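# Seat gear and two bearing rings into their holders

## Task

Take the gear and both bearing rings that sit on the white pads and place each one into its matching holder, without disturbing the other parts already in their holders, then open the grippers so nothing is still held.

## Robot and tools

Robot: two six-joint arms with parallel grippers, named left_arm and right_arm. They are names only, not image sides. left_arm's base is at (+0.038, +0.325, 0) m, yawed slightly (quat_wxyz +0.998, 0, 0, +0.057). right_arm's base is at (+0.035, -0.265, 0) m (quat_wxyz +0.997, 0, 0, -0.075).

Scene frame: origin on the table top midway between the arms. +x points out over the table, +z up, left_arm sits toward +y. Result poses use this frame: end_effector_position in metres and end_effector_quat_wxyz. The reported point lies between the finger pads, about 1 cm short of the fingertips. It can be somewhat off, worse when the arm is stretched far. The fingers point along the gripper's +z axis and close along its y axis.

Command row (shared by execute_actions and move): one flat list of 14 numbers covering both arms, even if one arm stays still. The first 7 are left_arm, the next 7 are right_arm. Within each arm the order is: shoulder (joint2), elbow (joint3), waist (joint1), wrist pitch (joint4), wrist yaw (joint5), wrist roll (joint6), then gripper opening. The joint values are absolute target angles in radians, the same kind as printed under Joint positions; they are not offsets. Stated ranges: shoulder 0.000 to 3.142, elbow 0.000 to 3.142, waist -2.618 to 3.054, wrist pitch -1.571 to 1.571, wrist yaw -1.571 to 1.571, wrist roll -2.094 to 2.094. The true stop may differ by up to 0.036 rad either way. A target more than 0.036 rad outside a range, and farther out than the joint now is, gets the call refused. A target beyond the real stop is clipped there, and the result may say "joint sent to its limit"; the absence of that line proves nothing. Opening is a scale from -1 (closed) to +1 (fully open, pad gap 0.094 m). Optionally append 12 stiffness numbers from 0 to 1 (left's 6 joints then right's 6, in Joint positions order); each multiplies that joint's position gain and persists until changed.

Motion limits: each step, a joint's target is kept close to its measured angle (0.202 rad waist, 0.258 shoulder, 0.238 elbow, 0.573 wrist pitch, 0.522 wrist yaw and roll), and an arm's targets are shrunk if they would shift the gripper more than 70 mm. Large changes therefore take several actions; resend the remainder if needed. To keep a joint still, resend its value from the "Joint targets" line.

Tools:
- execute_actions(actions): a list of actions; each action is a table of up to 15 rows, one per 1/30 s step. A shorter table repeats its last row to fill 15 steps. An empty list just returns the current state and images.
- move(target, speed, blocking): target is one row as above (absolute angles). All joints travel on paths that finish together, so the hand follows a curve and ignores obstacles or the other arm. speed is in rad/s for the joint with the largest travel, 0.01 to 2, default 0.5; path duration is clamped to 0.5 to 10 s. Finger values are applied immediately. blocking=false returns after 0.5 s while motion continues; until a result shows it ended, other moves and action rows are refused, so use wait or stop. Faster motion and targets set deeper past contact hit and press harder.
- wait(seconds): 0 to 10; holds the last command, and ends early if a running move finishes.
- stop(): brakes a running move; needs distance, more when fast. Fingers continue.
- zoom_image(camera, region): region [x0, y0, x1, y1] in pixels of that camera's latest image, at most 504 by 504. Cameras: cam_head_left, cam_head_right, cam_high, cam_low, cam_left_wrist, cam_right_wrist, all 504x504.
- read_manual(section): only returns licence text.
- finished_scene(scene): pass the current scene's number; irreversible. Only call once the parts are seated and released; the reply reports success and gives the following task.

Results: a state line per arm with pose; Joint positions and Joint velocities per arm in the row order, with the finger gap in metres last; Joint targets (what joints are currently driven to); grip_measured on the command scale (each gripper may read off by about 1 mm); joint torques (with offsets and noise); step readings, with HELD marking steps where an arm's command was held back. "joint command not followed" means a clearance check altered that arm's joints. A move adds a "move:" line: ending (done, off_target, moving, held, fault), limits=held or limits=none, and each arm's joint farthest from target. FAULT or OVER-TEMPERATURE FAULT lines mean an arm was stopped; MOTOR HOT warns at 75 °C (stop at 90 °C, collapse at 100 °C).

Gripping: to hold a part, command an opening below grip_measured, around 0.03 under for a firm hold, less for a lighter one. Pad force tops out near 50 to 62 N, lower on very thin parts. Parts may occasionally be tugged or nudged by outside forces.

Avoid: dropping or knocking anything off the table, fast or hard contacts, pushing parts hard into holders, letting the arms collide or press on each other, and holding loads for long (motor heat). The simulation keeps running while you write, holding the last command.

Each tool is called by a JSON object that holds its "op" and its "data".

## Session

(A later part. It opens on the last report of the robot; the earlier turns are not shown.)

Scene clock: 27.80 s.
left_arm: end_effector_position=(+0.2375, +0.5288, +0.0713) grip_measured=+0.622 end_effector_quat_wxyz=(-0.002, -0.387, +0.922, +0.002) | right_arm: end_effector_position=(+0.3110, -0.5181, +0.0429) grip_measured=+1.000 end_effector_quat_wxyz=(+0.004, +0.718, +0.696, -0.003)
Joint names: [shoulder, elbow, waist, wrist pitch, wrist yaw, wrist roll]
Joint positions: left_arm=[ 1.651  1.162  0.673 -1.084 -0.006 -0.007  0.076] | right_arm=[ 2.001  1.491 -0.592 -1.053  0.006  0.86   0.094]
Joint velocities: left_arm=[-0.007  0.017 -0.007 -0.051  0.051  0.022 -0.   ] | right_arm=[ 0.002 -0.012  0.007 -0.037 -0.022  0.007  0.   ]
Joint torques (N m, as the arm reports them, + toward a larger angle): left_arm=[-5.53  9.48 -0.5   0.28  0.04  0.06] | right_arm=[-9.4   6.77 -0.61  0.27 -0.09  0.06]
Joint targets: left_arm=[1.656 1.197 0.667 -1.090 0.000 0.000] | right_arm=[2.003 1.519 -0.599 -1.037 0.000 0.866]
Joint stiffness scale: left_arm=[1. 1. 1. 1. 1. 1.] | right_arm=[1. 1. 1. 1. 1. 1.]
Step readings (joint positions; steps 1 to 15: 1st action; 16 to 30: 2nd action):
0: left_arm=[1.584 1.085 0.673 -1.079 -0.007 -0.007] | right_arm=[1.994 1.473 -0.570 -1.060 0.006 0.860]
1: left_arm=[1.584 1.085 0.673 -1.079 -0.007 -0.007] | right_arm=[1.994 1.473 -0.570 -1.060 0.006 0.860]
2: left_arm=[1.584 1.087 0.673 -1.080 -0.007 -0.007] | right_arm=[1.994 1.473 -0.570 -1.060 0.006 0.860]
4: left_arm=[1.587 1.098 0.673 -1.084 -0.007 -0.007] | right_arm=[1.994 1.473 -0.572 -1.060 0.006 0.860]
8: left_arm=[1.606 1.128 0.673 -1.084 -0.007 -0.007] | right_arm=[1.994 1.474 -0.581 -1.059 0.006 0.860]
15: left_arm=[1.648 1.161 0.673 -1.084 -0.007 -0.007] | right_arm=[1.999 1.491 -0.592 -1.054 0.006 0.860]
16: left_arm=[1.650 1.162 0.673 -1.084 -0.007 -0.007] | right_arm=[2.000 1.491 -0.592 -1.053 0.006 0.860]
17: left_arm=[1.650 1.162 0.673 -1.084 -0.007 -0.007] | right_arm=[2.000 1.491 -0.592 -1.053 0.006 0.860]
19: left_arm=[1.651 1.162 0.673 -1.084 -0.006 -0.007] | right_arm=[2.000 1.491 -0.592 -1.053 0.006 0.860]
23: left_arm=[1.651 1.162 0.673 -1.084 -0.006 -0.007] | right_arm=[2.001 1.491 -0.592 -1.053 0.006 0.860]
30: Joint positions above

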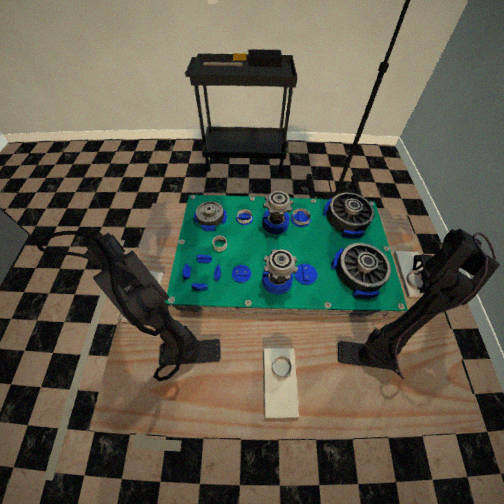

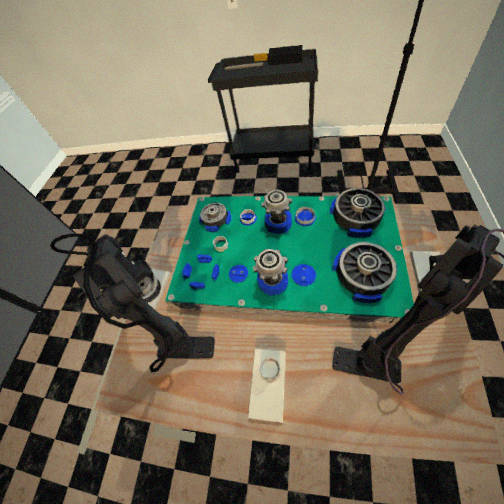

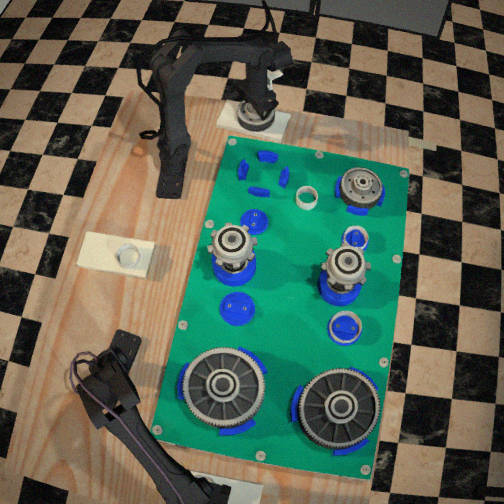

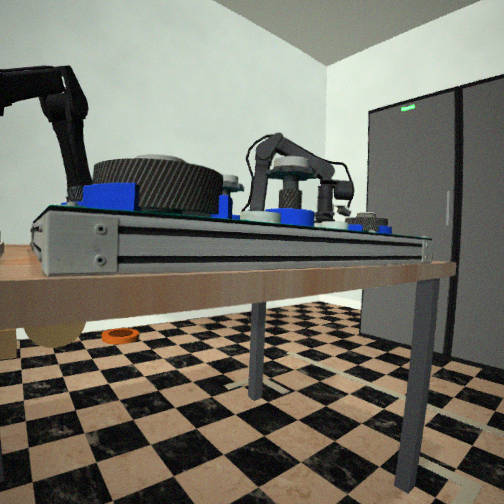

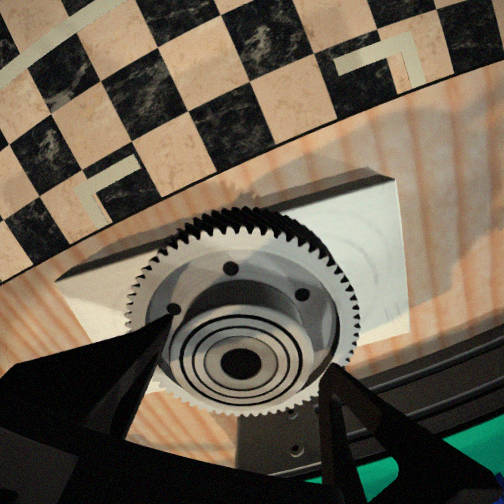

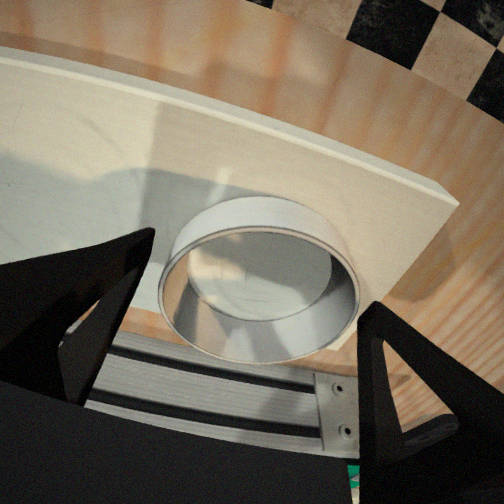

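{"op": "execute_actions", "data": {"actions": [[[1.657,1.18,0.667,-1.075,0,0,0.62,2.004,1.519,-0.599,-1.036,0,0.866,1],[1.657,1.165,0.667,-1.067,0,0,0.62,2.005,1.519,-0.599,-1.035,0,0.866,1],[1.658,1.15,0.667,-1.064,0,0,0.62,2.006,1.519,-0.599,-1.034,0,0.866,1],[1.658,1.147,0.667,-1.06,0,0,0.62,2.007,1.519,-0.599,-1.033,0,0.866,1],[1.659,1.144,0.667,-1.057,0,0,0.62,2.008,1.519,-0.599,-1.032,0,0.866,1],[1.659,1.141,0.667,-1.053,0,0,0.62,2.009,1.519,-0.599,-1.031,0,0.866,1],[1.66,1.138,0.667,-1.05,0,0,0.62,2.01,1.519,-0.599,-1.03,0,0.866,0.95],[1.661,1.135,0.667,-1.046,0,0,0.62,2.011,1.519,-0.599,-1.029,0,0.866,0.9],[1.661,1.132,0.667,-1.043,0,0,0.62,2.012,1.519,-0.599,-1.028,0,0.866,0.85],[1.662,1.129,0.667,-1.039,0,0,0.62,2.013,1.519,-0.599,-1.027,0,0.866,0.8],[1.663,1.126,0.667,-1.035,0,0,0.62,2.013,1.519,-0.599,-1.026,0,0.866,0.75],[1.664,1.122,0.667,-1.031,0,0,0.62,2.013,1.519,-0.599,-1.026,0,0.866,0.7],[1.664,1.122,0.667,-1.031,0,0,0.62,2.013,1.519,-0.599,-1.026,0,0.866,0.65],[1.664,1.122,0.667,-1.031,0,0,0.62,2.013,1.519,-0.599,-1.026,0,0.866,0.6],[1.664,1.122,0.667,-1.031,0,0,0.62,2.013,1.519,-0.599,-1.026,0,0.866,0.55]],[[1.664,1.122,0.667,-1.031,0,0,0.62,2.013,1.519,-0.599,-1.026,0,0.866,0.5]]]}}

Scene clock: 29.87 s.
left_arm: end_effector_position=(+0.2386, +0.5296, +0.0671) grip_measured=+0.621 end_effector_quat_wxyz=(+0.002, -0.387, +0.922, +0.004) | right_arm: end_effector_position=(+0.3123, -0.5190, +0.0394) grip_measured=+0.574 end_effector_quat_wxyz=(+0.004, +0.718, +0.696, -0.002)
Joint names: [shoulder, elbow, waist, wrist pitch, wrist yaw, wrist roll]
Joint positions: left_arm=[ 1.651  1.145  0.673 -1.058 -0.005 -0.006  0.076] | right_arm=[ 2.011  1.491 -0.592 -1.044  0.004  0.861  0.074]
Joint velocities: left_arm=[-0.007  0.007 -0.002 -0.037 -0.007 -0.022  0.   ] | right_arm=[-0.012  0.002 -0.002  0.037 -0.037 -0.037  0.   ]
Joint torques (N m, as the arm reports them, + toward a larger angle): left_arm=[-4.86  4.3  -0.46  0.7   0.02  0.04] | right_arm=[-9.47  6.8  -0.55  0.28 -0.07  0.05]
Joint targets: left_arm=[1.664 1.122 0.667 -1.031 -0.000 0.000] | right_arm=[2.013 1.519 -0.599 -1.026 0.000 0.866]
Joint stiffness scale: left_arm=[1. 1. 1. 1. 1. 1.] | right_arm=[1. 1. 1. 1. 1. 1.]
Step readings (joint positions; steps 1 to 15: 1st action; 16 to 30: 2nd action):
0: left_arm=[1.651 1.162 0.673 -1.084 -0.006 -0.007] | right_arm=[2.001 1.491 -0.592 -1.053 0.006 0.860]
1: left_arm=[1.651 1.162 0.673 -1.084 -0.006 -0.007] | right_arm=[2.001 1.491 -0.592 -1.053 0.006 0.860]
2: left_arm=[1.651 1.162 0.673 -1.084 -0.006 -0.007] | right_arm=[2.001 1.491 -0.592 -1.053 0.006 0.860]
4: left_arm=[1.651 1.162 0.673 -1.083 -0.006 -0.007] | right_arm=[2.001 1.491 -0.592 -1.053 0.006 0.860]
8: left_arm=[1.651 1.161 0.673 -1.074 -0.006 -0.007] | right_arm=[2.001 1.491 -0.592 -1.050 0.006 0.860]
15: left_arm=[1.651 1.145 0.673 -1.058 -0.005 -0.006] | right_arm=[2.011 1.491 -0.592 -1.045 0.004 0.861]
16: left_arm=[1.651 1.145 0.673 -1.058 -0.005 -0.006] | right_arm=[2.011 1.491 -0.592 -1.044 0.004 0.861]
17: left_arm=[1.651 1.145 0.673 -1.058 -0.005 -0.006] | right_arm=[2.011 1.491 -0.592 -1.044 0.004 0.861]
19: left_arm=[1.651 1.145 0.673 -1.058 -0.005 -0.006] | right_arm=[2.011 1.491 -0.592 -1.044 0.004 0.861]
23: left_arm=[1.651 1.145 0.673 -1.058 -0.005 -0.006] | right_arm=[2.011 1.491 -0.592 -1.044 0.004 0.861]
30: Joint positions above

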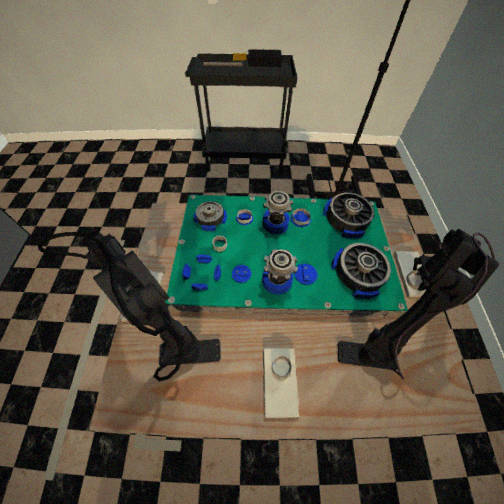

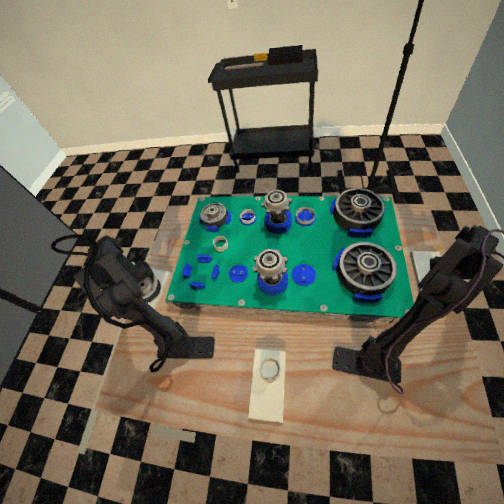

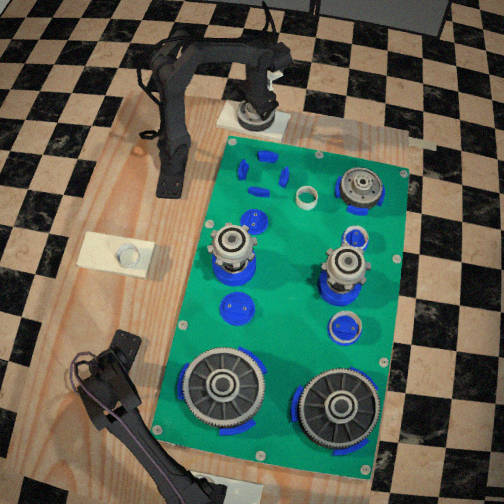

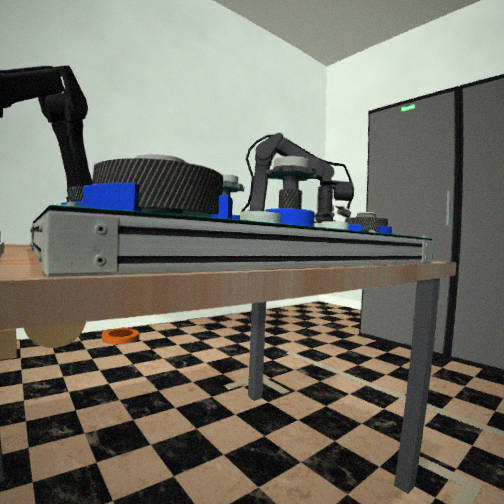

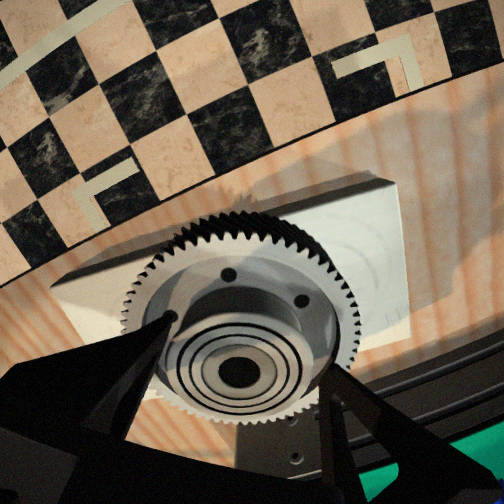

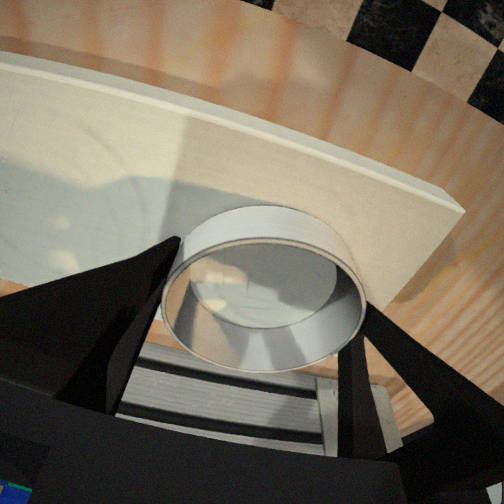

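{"op": "execute_actions", "data": {"actions": [[[1.655,1.15,0.667,-1.05,0,0,0.58,2.013,1.519,-0.599,-1.026,0,0.866,0.54],[1.655,1.15,0.667,-1.05,0,0,0.54,2.013,1.519,-0.599,-1.026,0,0.866,0.54],[1.655,1.15,0.667,-1.05,0,0,0.5,2.013,1.519,-0.599,-1.026,0,0.866,0.54],[1.655,1.15,0.667,-1.05,0,0,0.46,2.013,1.519,-0.599,-1.026,0,0.866,0.54],[1.655,1.15,0.667,-1.05,0,0,0.42,2.013,1.519,-0.599,-1.026,0,0.866,0.54],[1.655,1.15,0.667,-1.05,0,0,0.38,2.013,1.519,-0.599,-1.026,0,0.866,0.54],[1.655,1.15,0.667,-1.05,0,0,0.34,2.013,1.519,-0.599,-1.026,0,0.866,0.54],[1.655,1.15,0.667,-1.05,0,0,0.3,2.013,1.519,-0.599,-1.026,0,0.866,0.54],[1.655,1.15,0.667,-1.05,0,0,0.26,2.013,1.519,-0.599,-1.026,0,0.866,0.54],[1.655,1.15,0.667,-1.05,0,0,0.22,2.013,1.519,-0.599,-1.026,0,0.866,0.54],[1.655,1.15,0.667,-1.05,0,0,0.18,2.013,1.519,-0.599,-1.026,0,0.866,0.54]]]}}

Scene clock: 30.87 s.
left_arm: end_effector_position=(+0.2370, +0.5312, +0.0671) grip_measured=+0.245 end_effector_quat_wxyz=(+0.000, -0.386, +0.922, +0.009) | right_arm: end_effector_position=(+0.3123, -0.5190, +0.0394) grip_measured=+0.574 end_effector_quat_wxyz=(+0.004, +0.718, +0.696, -0.002)
Joint names: [shoulder, elbow, waist, wrist pitch, wrist yaw, wrist roll]
Joint positions: left_arm=[ 1.651  1.145  0.673 -1.057 -0.017 -0.006  0.059] | right_arm=[ 2.011  1.491 -0.592 -1.044  0.004  0.861  0.074]
Joint velocities: left_arm=[-0.002 -0.007 -0.027 -0.037 -0.095 -0.037 -0.   ] | right_arm=[ 0.002  0.002  0.002  0.037 -0.007 -0.066  0.001]
Joint torques (N m, as the arm reports them, + toward a larger angle): left_arm=[-5.64  6.81 -0.49  0.46  0.11  0.02] | right_arm=[-9.45  6.75 -0.55  0.3  -0.07  0.05]
Joint targets: left_arm=[1.655 1.150 0.667 -1.050 -0.000 0.000] | right_arm=[2.013 1.519 -0.599 -1.026 -0.000 0.866]
Joint stiffness scale: left_arm=[1. 1. 1. 1. 1. 1.] | right_arm=[1. 1. 1. 1. 1. 1.]
Step readings (joint positions):
0: left_arm=[1.651 1.145 0.673 -1.058 -0.005 -0.006] | right_arm=[2.011 1.491 -0.592 -1.044 0.004 0.861]
1: left_arm=[1.651 1.145 0.673 -1.058 -0.003 -0.006] | right_arm=[2.011 1.491 -0.592 -1.044 0.004 0.861]
2: left_arm=[1.651 1.145 0.673 -1.058 -0.001 -0.006] | right_arm=[2.011 1.491 -0.592 -1.044 0.004 0.861]
4: left_arm=[1.651 1.145 0.673 -1.057 -0.008 -0.006] | right_arm=[2.011 1.491 -0.592 -1.044 0.004 0.861]
8: left_arm=[1.651 1.145 0.673 -1.057 -0.018 -0.006] | right_arm=[2.011 1.491 -0.592 -1.044 0.004 0.861]
15: Joint positions above

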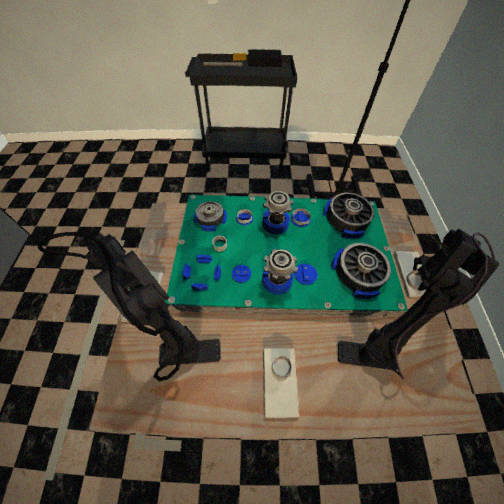

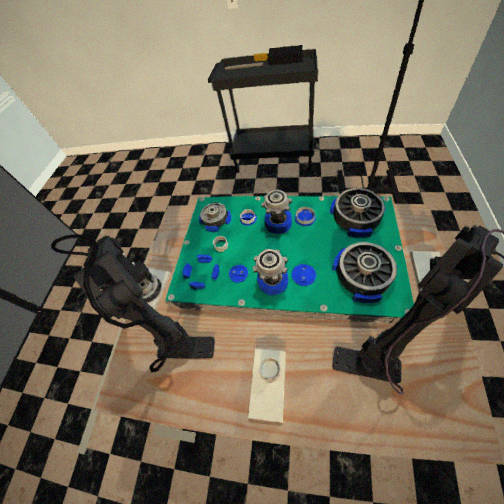

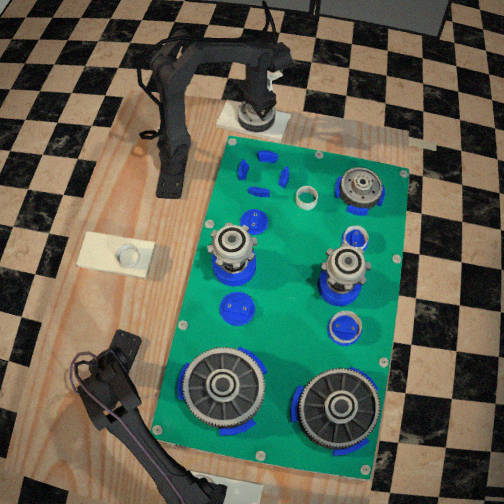

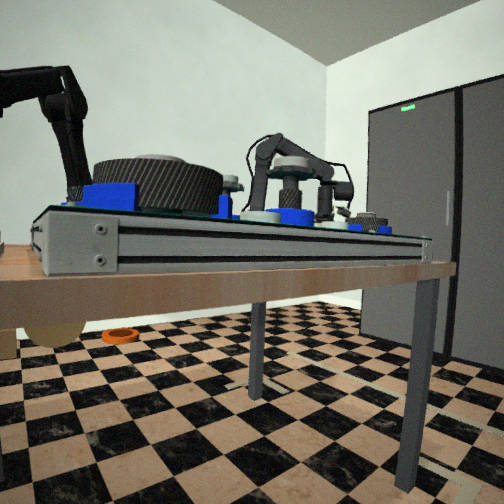

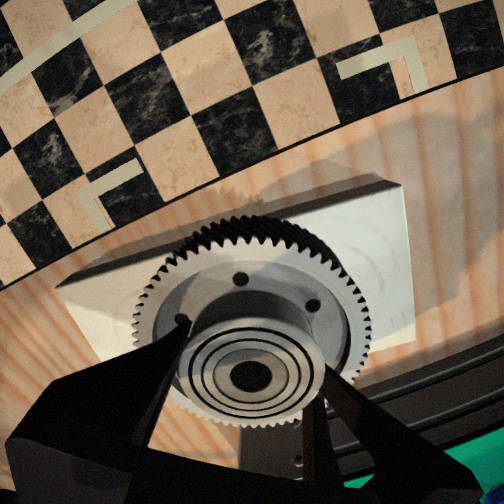

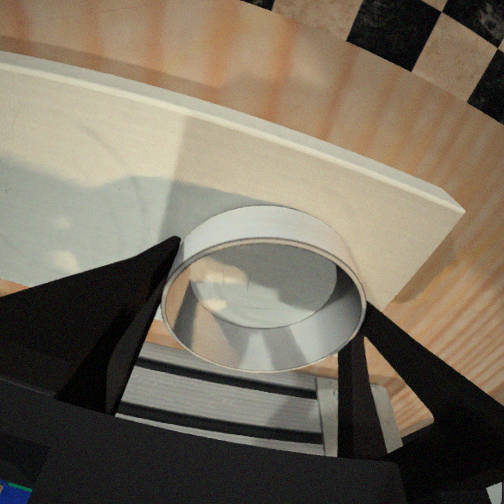

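{"op": "move", "data": {"target": [1.58,1.51,0.667,-1.447,0,0,0.2, 1.95,1.917,-0.599,-1.495,0,0.866,0.54], "speed": 0.35}}

Scene clock: 36.63 s.
left_arm: end_effector_position=(+0.2330, +0.5252, +0.1365) grip_measured=+0.245 end_effector_quat_wxyz=(-0.031, -0.386, +0.922, -0.008) | right_arm: end_effector_position=(+0.3109, -0.5176, +0.1492) grip_measured=+0.574 end_effector_quat_wxyz=(-0.000, +0.718, +0.696, -0.002)
Joint names: [shoulder, elbow, waist, wrist pitch, wrist yaw, wrist roll]
Joint positions: left_arm=[ 1.657  1.428  0.673 -1.405 -0.01  -0.006  0.059] | right_arm=[ 1.981  1.888 -0.592 -1.478  0.004  0.861  0.074]
Joint velocities: left_arm=[ 0.002 -0.027 -0.007 -0.037  0.022 -0.125  0.001] | right_arm=[-0.002 -0.007 -0.002 -0.037 -0.051  0.007 -0.   ]
Joint torques (N m, as the arm reports them, + toward a larger angle): left_arm=[-11.79  13.61  -0.46  -0.31   0.06   0.02] | right_arm=[-12.3    6.93  -0.59  -0.08  -0.08   0.04]
Joint targets: left_arm=[1.580 1.510 0.667 -1.447 -0.000 0.000] | right_arm=[1.950 1.917 -0.599 -1.495 0.000 0.866]
Joint stiffness scale: left_arm=[1. 1. 1. 1. 1. 1.] | right_arm=[1. 1. 1. 1. 1. 1.]
move: off_target (left_arm, right_arm); limits=none; left_arm: farthest joint: the elbow, 0.082 radians from its target (0.365 radians at the start); right_arm: farthest joint: the shoulder, 0.031 radians from its target (0.061 radians at the start)

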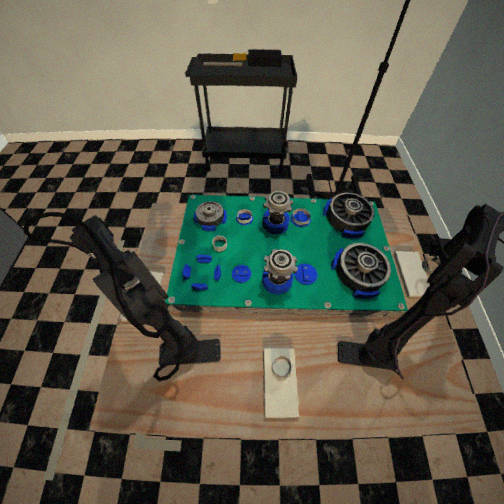

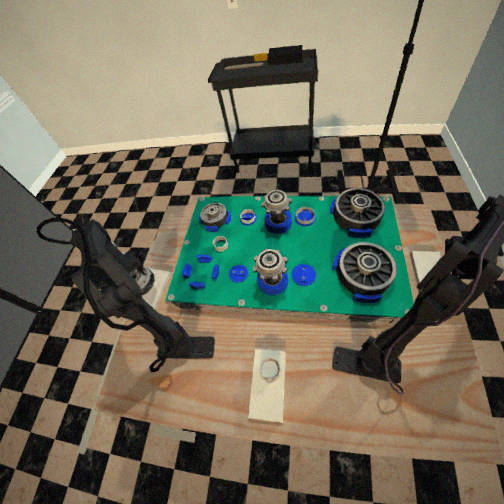

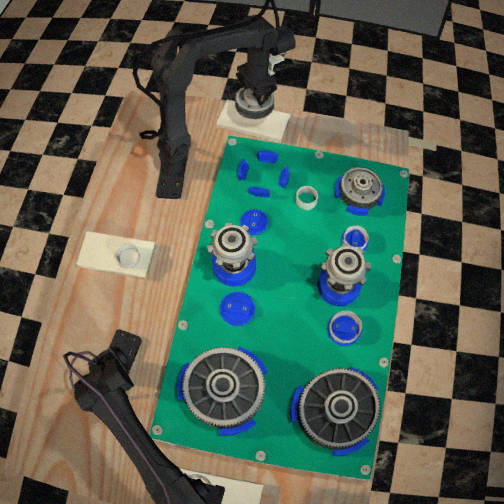

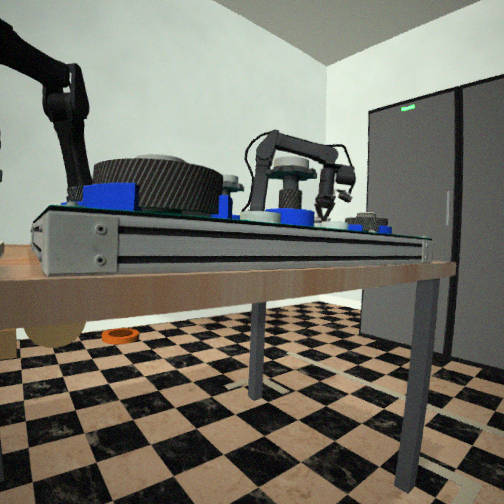

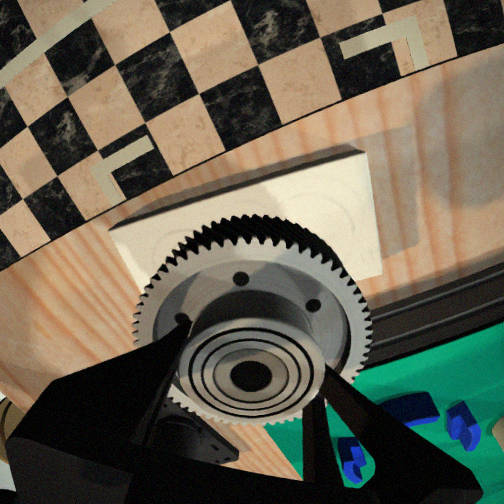

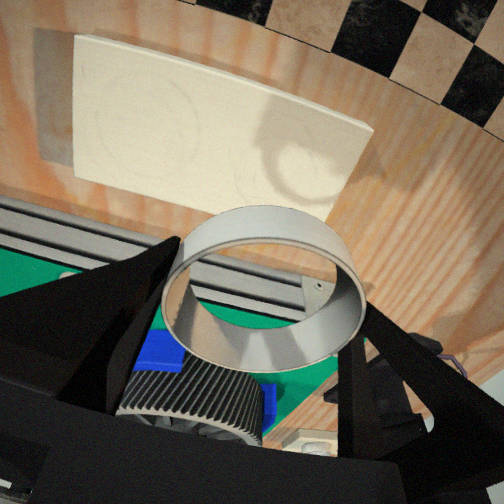

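{"op": "move", "data": {"target": [1.492,1.512,0.25,-1.475,0,0,0.2, 1.58,1.83,0.0,-1.56,0,1.25,0.54], "speed": 0.45}}

{"op": "move", "data": {"target": [1.492,1.512,-0.177,-1.475,0,0,0.2, 1.856,1.80,0.735,-1.5,0,1.71,0.54], "speed": 0.45}}

Scene clock: 40.27 s.
left_arm: end_effector_position=(+0.2846, +0.4211, +0.1591) grip_measured=+0.245 end_effector_quat_wxyz=(-0.011, -0.185, +0.983, -0.003) | right_arm: end_effector_position=(+0.3455, -0.3110, +0.2551) grip_measured=+0.573 end_effector_quat_wxyz=(+0.104, +0.638, +0.760, +0.064)
Joint names: [shoulder, elbow, waist, wrist pitch, wrist yaw, wrist roll]
Joint positions: left_arm=[ 1.568  1.426  0.253 -1.452  0.002 -0.006  0.059] | right_arm=[ 1.605  1.833 -0.002 -1.554 -0.001  1.245  0.074]
Joint velocities: left_arm=[ 0.002  0.002 -0.007 -0.007 -0.037 -0.037 -0.001] | right_arm=[-0.012 -0.017  0.002 -0.051  0.007 -0.007 -0.001]
Joint torques (N m, as the arm reports them, + toward a larger angle): left_arm=[-10.93  14.04  -0.11   0.02  -0.04   0.03] | right_arm=[-8.23  4.66  0.09  0.44 -0.03  0.04]
Joint targets: left_arm=[1.492 1.512 0.250 -1.475 0.000 -0.000] | right_arm=[1.580 1.830 0.000 -1.560 0.000 1.250]
Joint stiffness scale: left_arm=[1. 1. 1. 1. 1. 1.] | right_arm=[1. 1. 1. 1. 1. 1.]
move: off_target (left_arm, right_arm); limits=none; left_arm: farthest joint: the elbow, 0.086 radians from its target (0.084 radians at the start); right_arm: farthest joint: the shoulder, 0.025 radians from its target (0.401 radians at the start)

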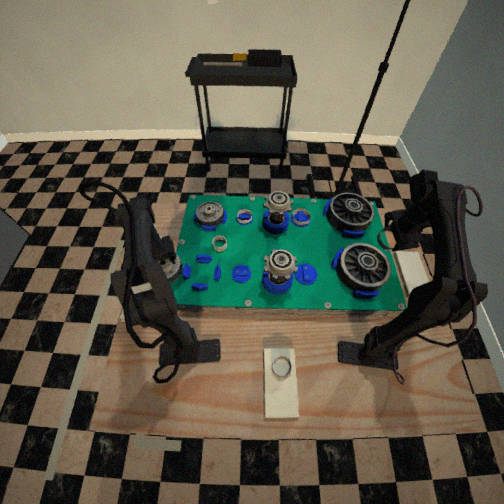

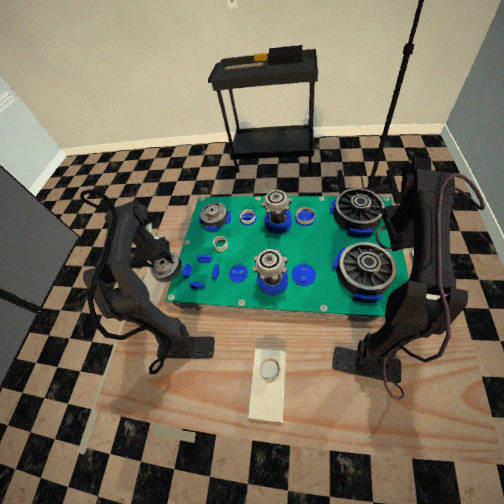

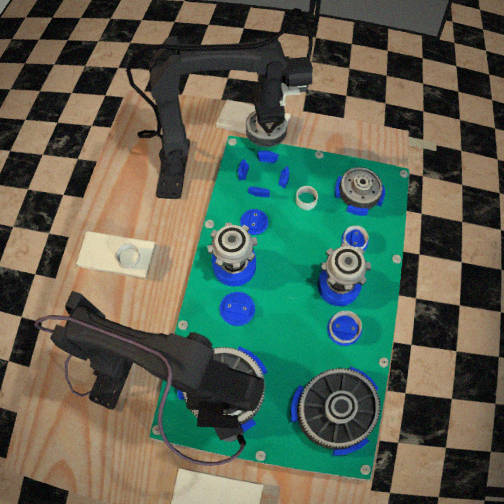

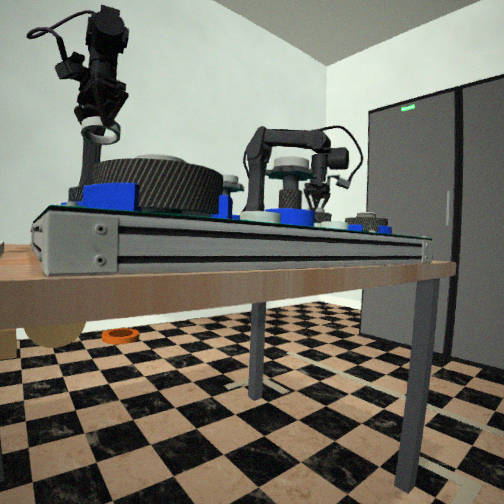

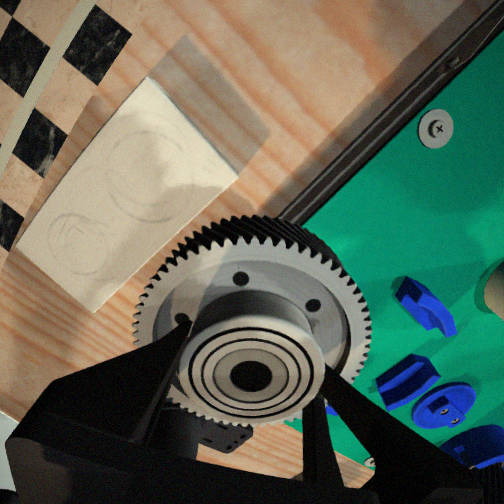

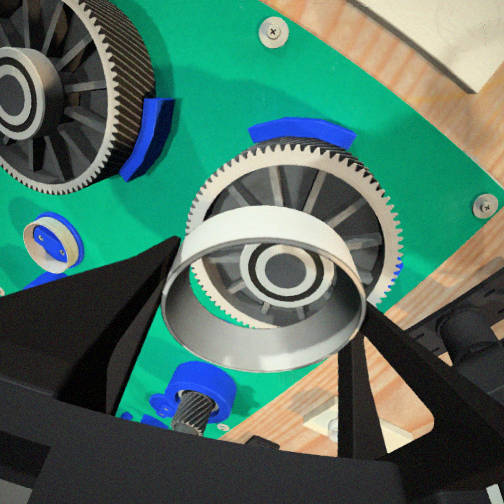

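Scene clock: 42.60 s.
left_arm: end_effector_position=(+0.3026, +0.3107, +0.1578) grip_measured=+0.245 end_effector_quat_wxyz=(-0.012, +0.026, +1.000, -0.000) | right_arm: end_effector_position=(+0.3193, -0.0733, +0.1668) grip_measured=+0.574 end_effector_quat_wxyz=(-0.003, +0.530, +0.848, -0.002)
Joint names: [shoulder, elbow, waist, wrist pitch, wrist yaw, wrist roll]
Joint positions: left_arm=[ 1.571  1.424 -0.173 -1.448  0.001 -0.006  0.059] | right_arm=[ 1.863  1.798  0.737 -1.512 -0.004  1.704  0.074]
Joint velocities: left_arm=[ 0.007 -0.012  0.022  0.007  0.051  0.007 -0.   ] | right_arm=[-0.012 -0.012  0.022  0.051 -0.022 -0.051 -0.   ]
Joint torques (N m, as the arm reports them, + toward a larger angle): left_arm=[-11.16  14.29  -0.21  -0.02  -0.04   0.04] | right_arm=[-9.13  5.08 -0.2   0.22  0.    0.05]
Joint targets: left_arm=[1.492 1.512 -0.177 -1.475 0.000 -0.000] | right_arm=[1.856 1.800 0.735 -1.500 0.000 1.710]
Joint stiffness scale: left_arm=[1. 1. 1. 1. 1. 1.] | right_arm=[1. 1. 1. 1. 1. 1.]
move: off_target (left_arm); limits=none; left_arm: farthest joint: the elbow, 0.088 radians from its target (0.086 radians at the start); right_arm: farthest joint: the wrist pitch, 0.012 radians from its target (0.054 radians at the start)

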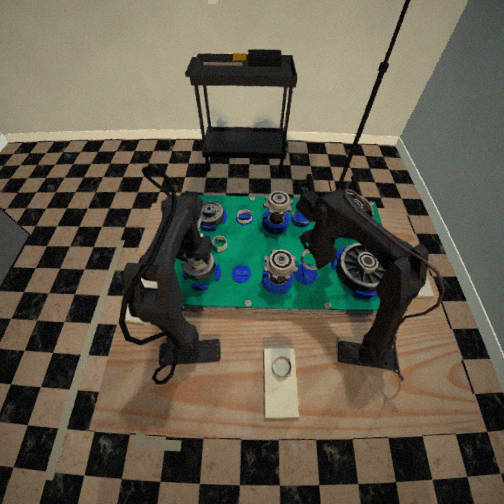

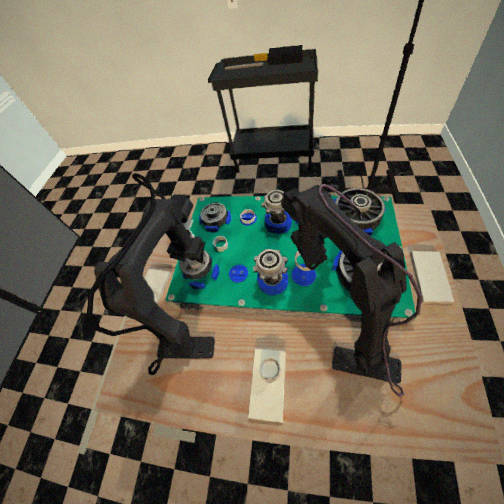

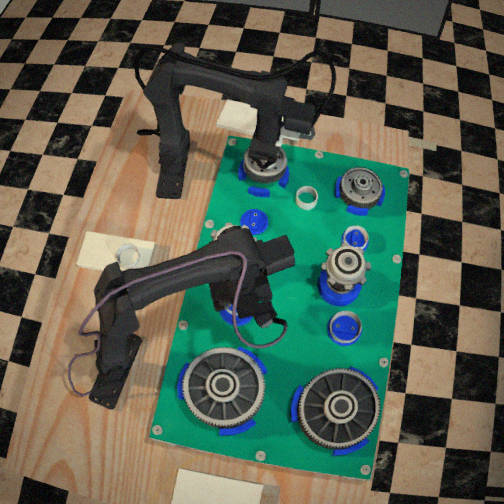

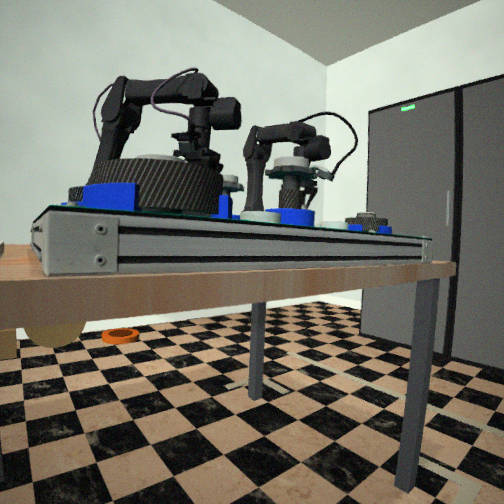

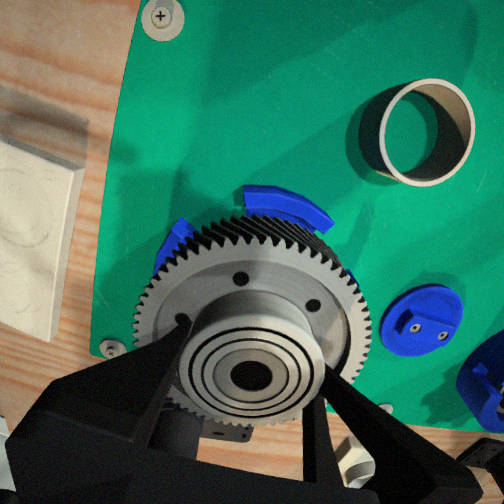

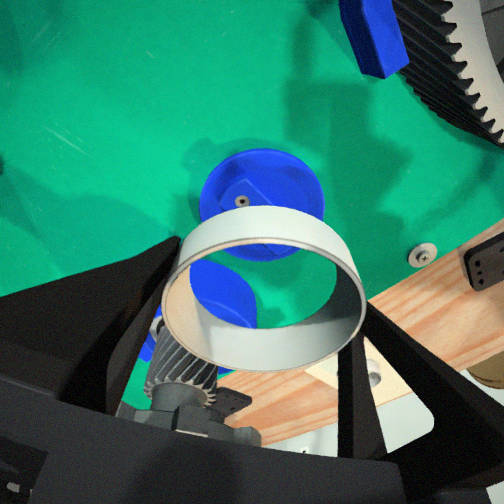

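{"op": "move", "data": {"target": [1.466,1.353,-0.203,-1.335,0,0,0.2, 1.785,1.584,0.785,-1.329,0,2.085,0.54], "speed": 0.3}}

Scene clock: 47.17 s.
left_arm: end_effector_position=(+0.3015, +0.3071, +0.1372) grip_measured=+0.245 end_effector_quat_wxyz=(-0.001, +0.036, +0.999, +0.004) | right_arm: end_effector_position=(+0.3061, -0.0661, +0.1267) grip_measured=+0.574 end_effector_quat_wxyz=(-0.003, +0.662, +0.750, -0.002)
Joint names: [shoulder, elbow, waist, wrist pitch, wrist yaw, wrist roll]
Joint positions: left_arm=[ 1.543  1.315 -0.194 -1.346 -0.008 -0.007  0.059] | right_arm=[ 1.822  1.584  0.777 -1.339 -0.004  2.073  0.074]
Joint velocities: left_arm=[-0.007 -0.022  0.002  0.051  0.037 -0.051  0.001] | right_arm=[ 0.002  0.002 -0.012  0.007 -0.007 -0.081  0.001]
Joint torques (N m, as the arm reports them, + toward a larger angle): left_arm=[-10.93   9.84  -0.64   0.47   0.05   0.05] | right_arm=[-11.43   5.     0.79   0.19  -0.01   0.03]
Joint targets: left_arm=[1.466 1.353 -0.203 -1.335 -0.000 -0.000] | right_arm=[1.785 1.584 0.785 -1.329 0.000 2.080]
Joint stiffness scale: left_arm=[1. 1. 1. 1. 1. 1.] | right_arm=[1. 1. 1. 1. 1. 1.]
joint sent to its limit (right arm) — the command would take the wrist roll past its upper limit, so that joint was sent only as far as its limit.
move: off_target (left_arm, right_arm); limits=none; left_arm: farthest joint: the shoulder, 0.077 radians from its target (0.105 radians at the start); right_arm: farthest joint: the shoulder, 0.037 radians from its target (0.078 radians at the start)

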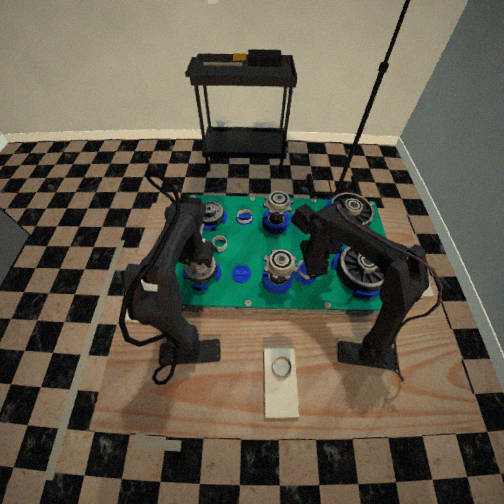

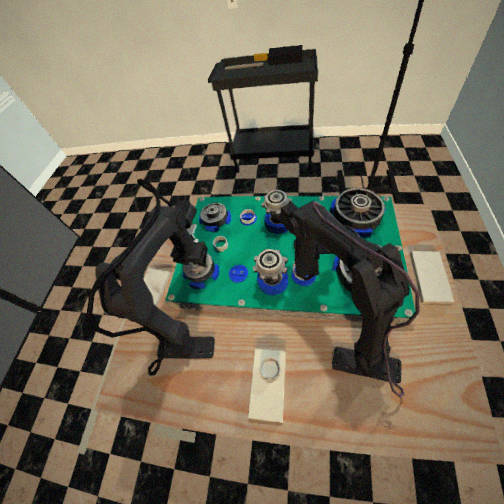

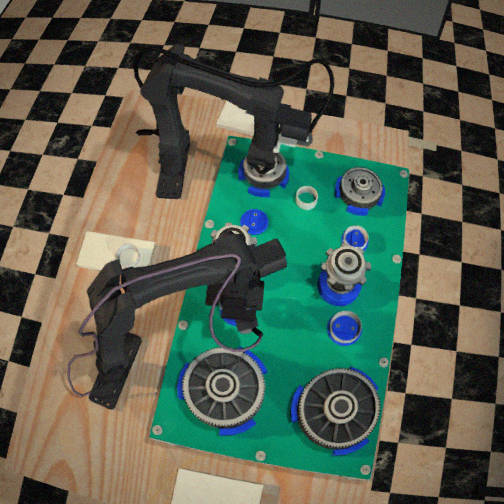

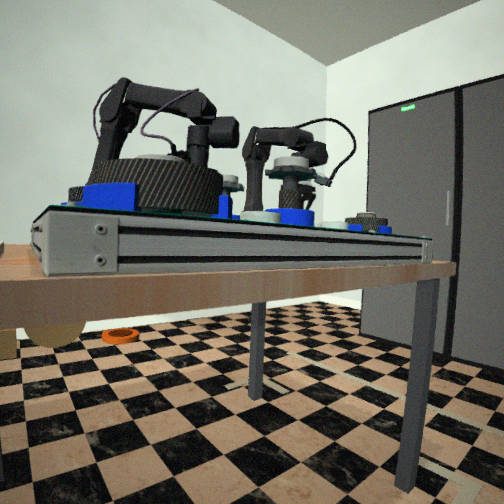

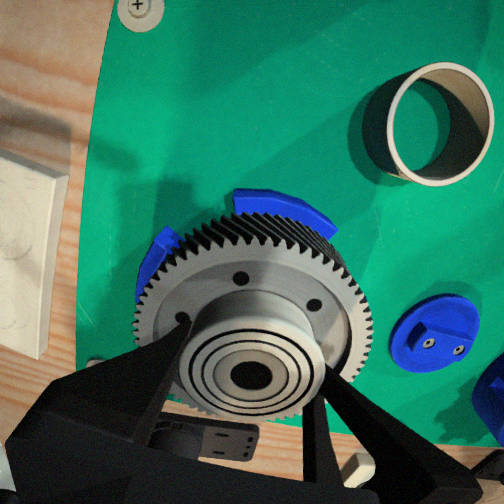

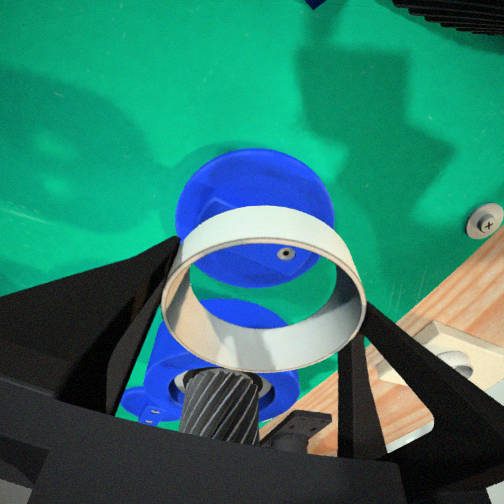

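{"op": "zoom_image", "data": {"camera": "cam_right_wrist", "region": [130, 130, 400, 400]}}

{"op": "zoom_image", "data": {"camera": "cam_head_left", "region": [160, 220, 360, 320]}}

{"op": "zoom_image", "data": {"camera": "cam_high", "region": [200, 120, 340, 260]}}

Region (130, 130, 400, 400) of cam_right_wrist's 504x504 image, scaled by 1.867, with more detail than that image has.

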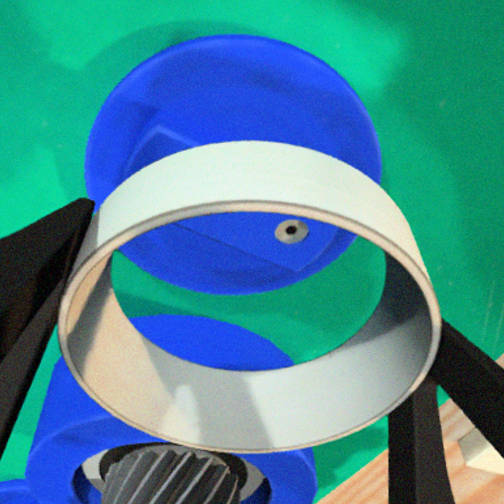

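Region (160, 220, 360, 320) of cam_head_left's 504x504 image, scaled by 2.520, with more detail than that image has.

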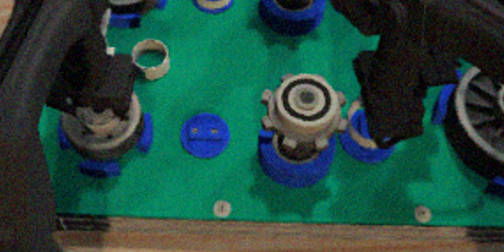

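Region (200, 120, 340, 260) of cam_high's 504x504 image, scaled by 3.600, with more detail than that image has.

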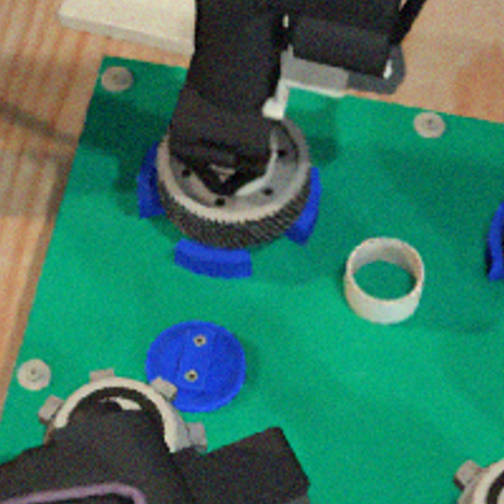

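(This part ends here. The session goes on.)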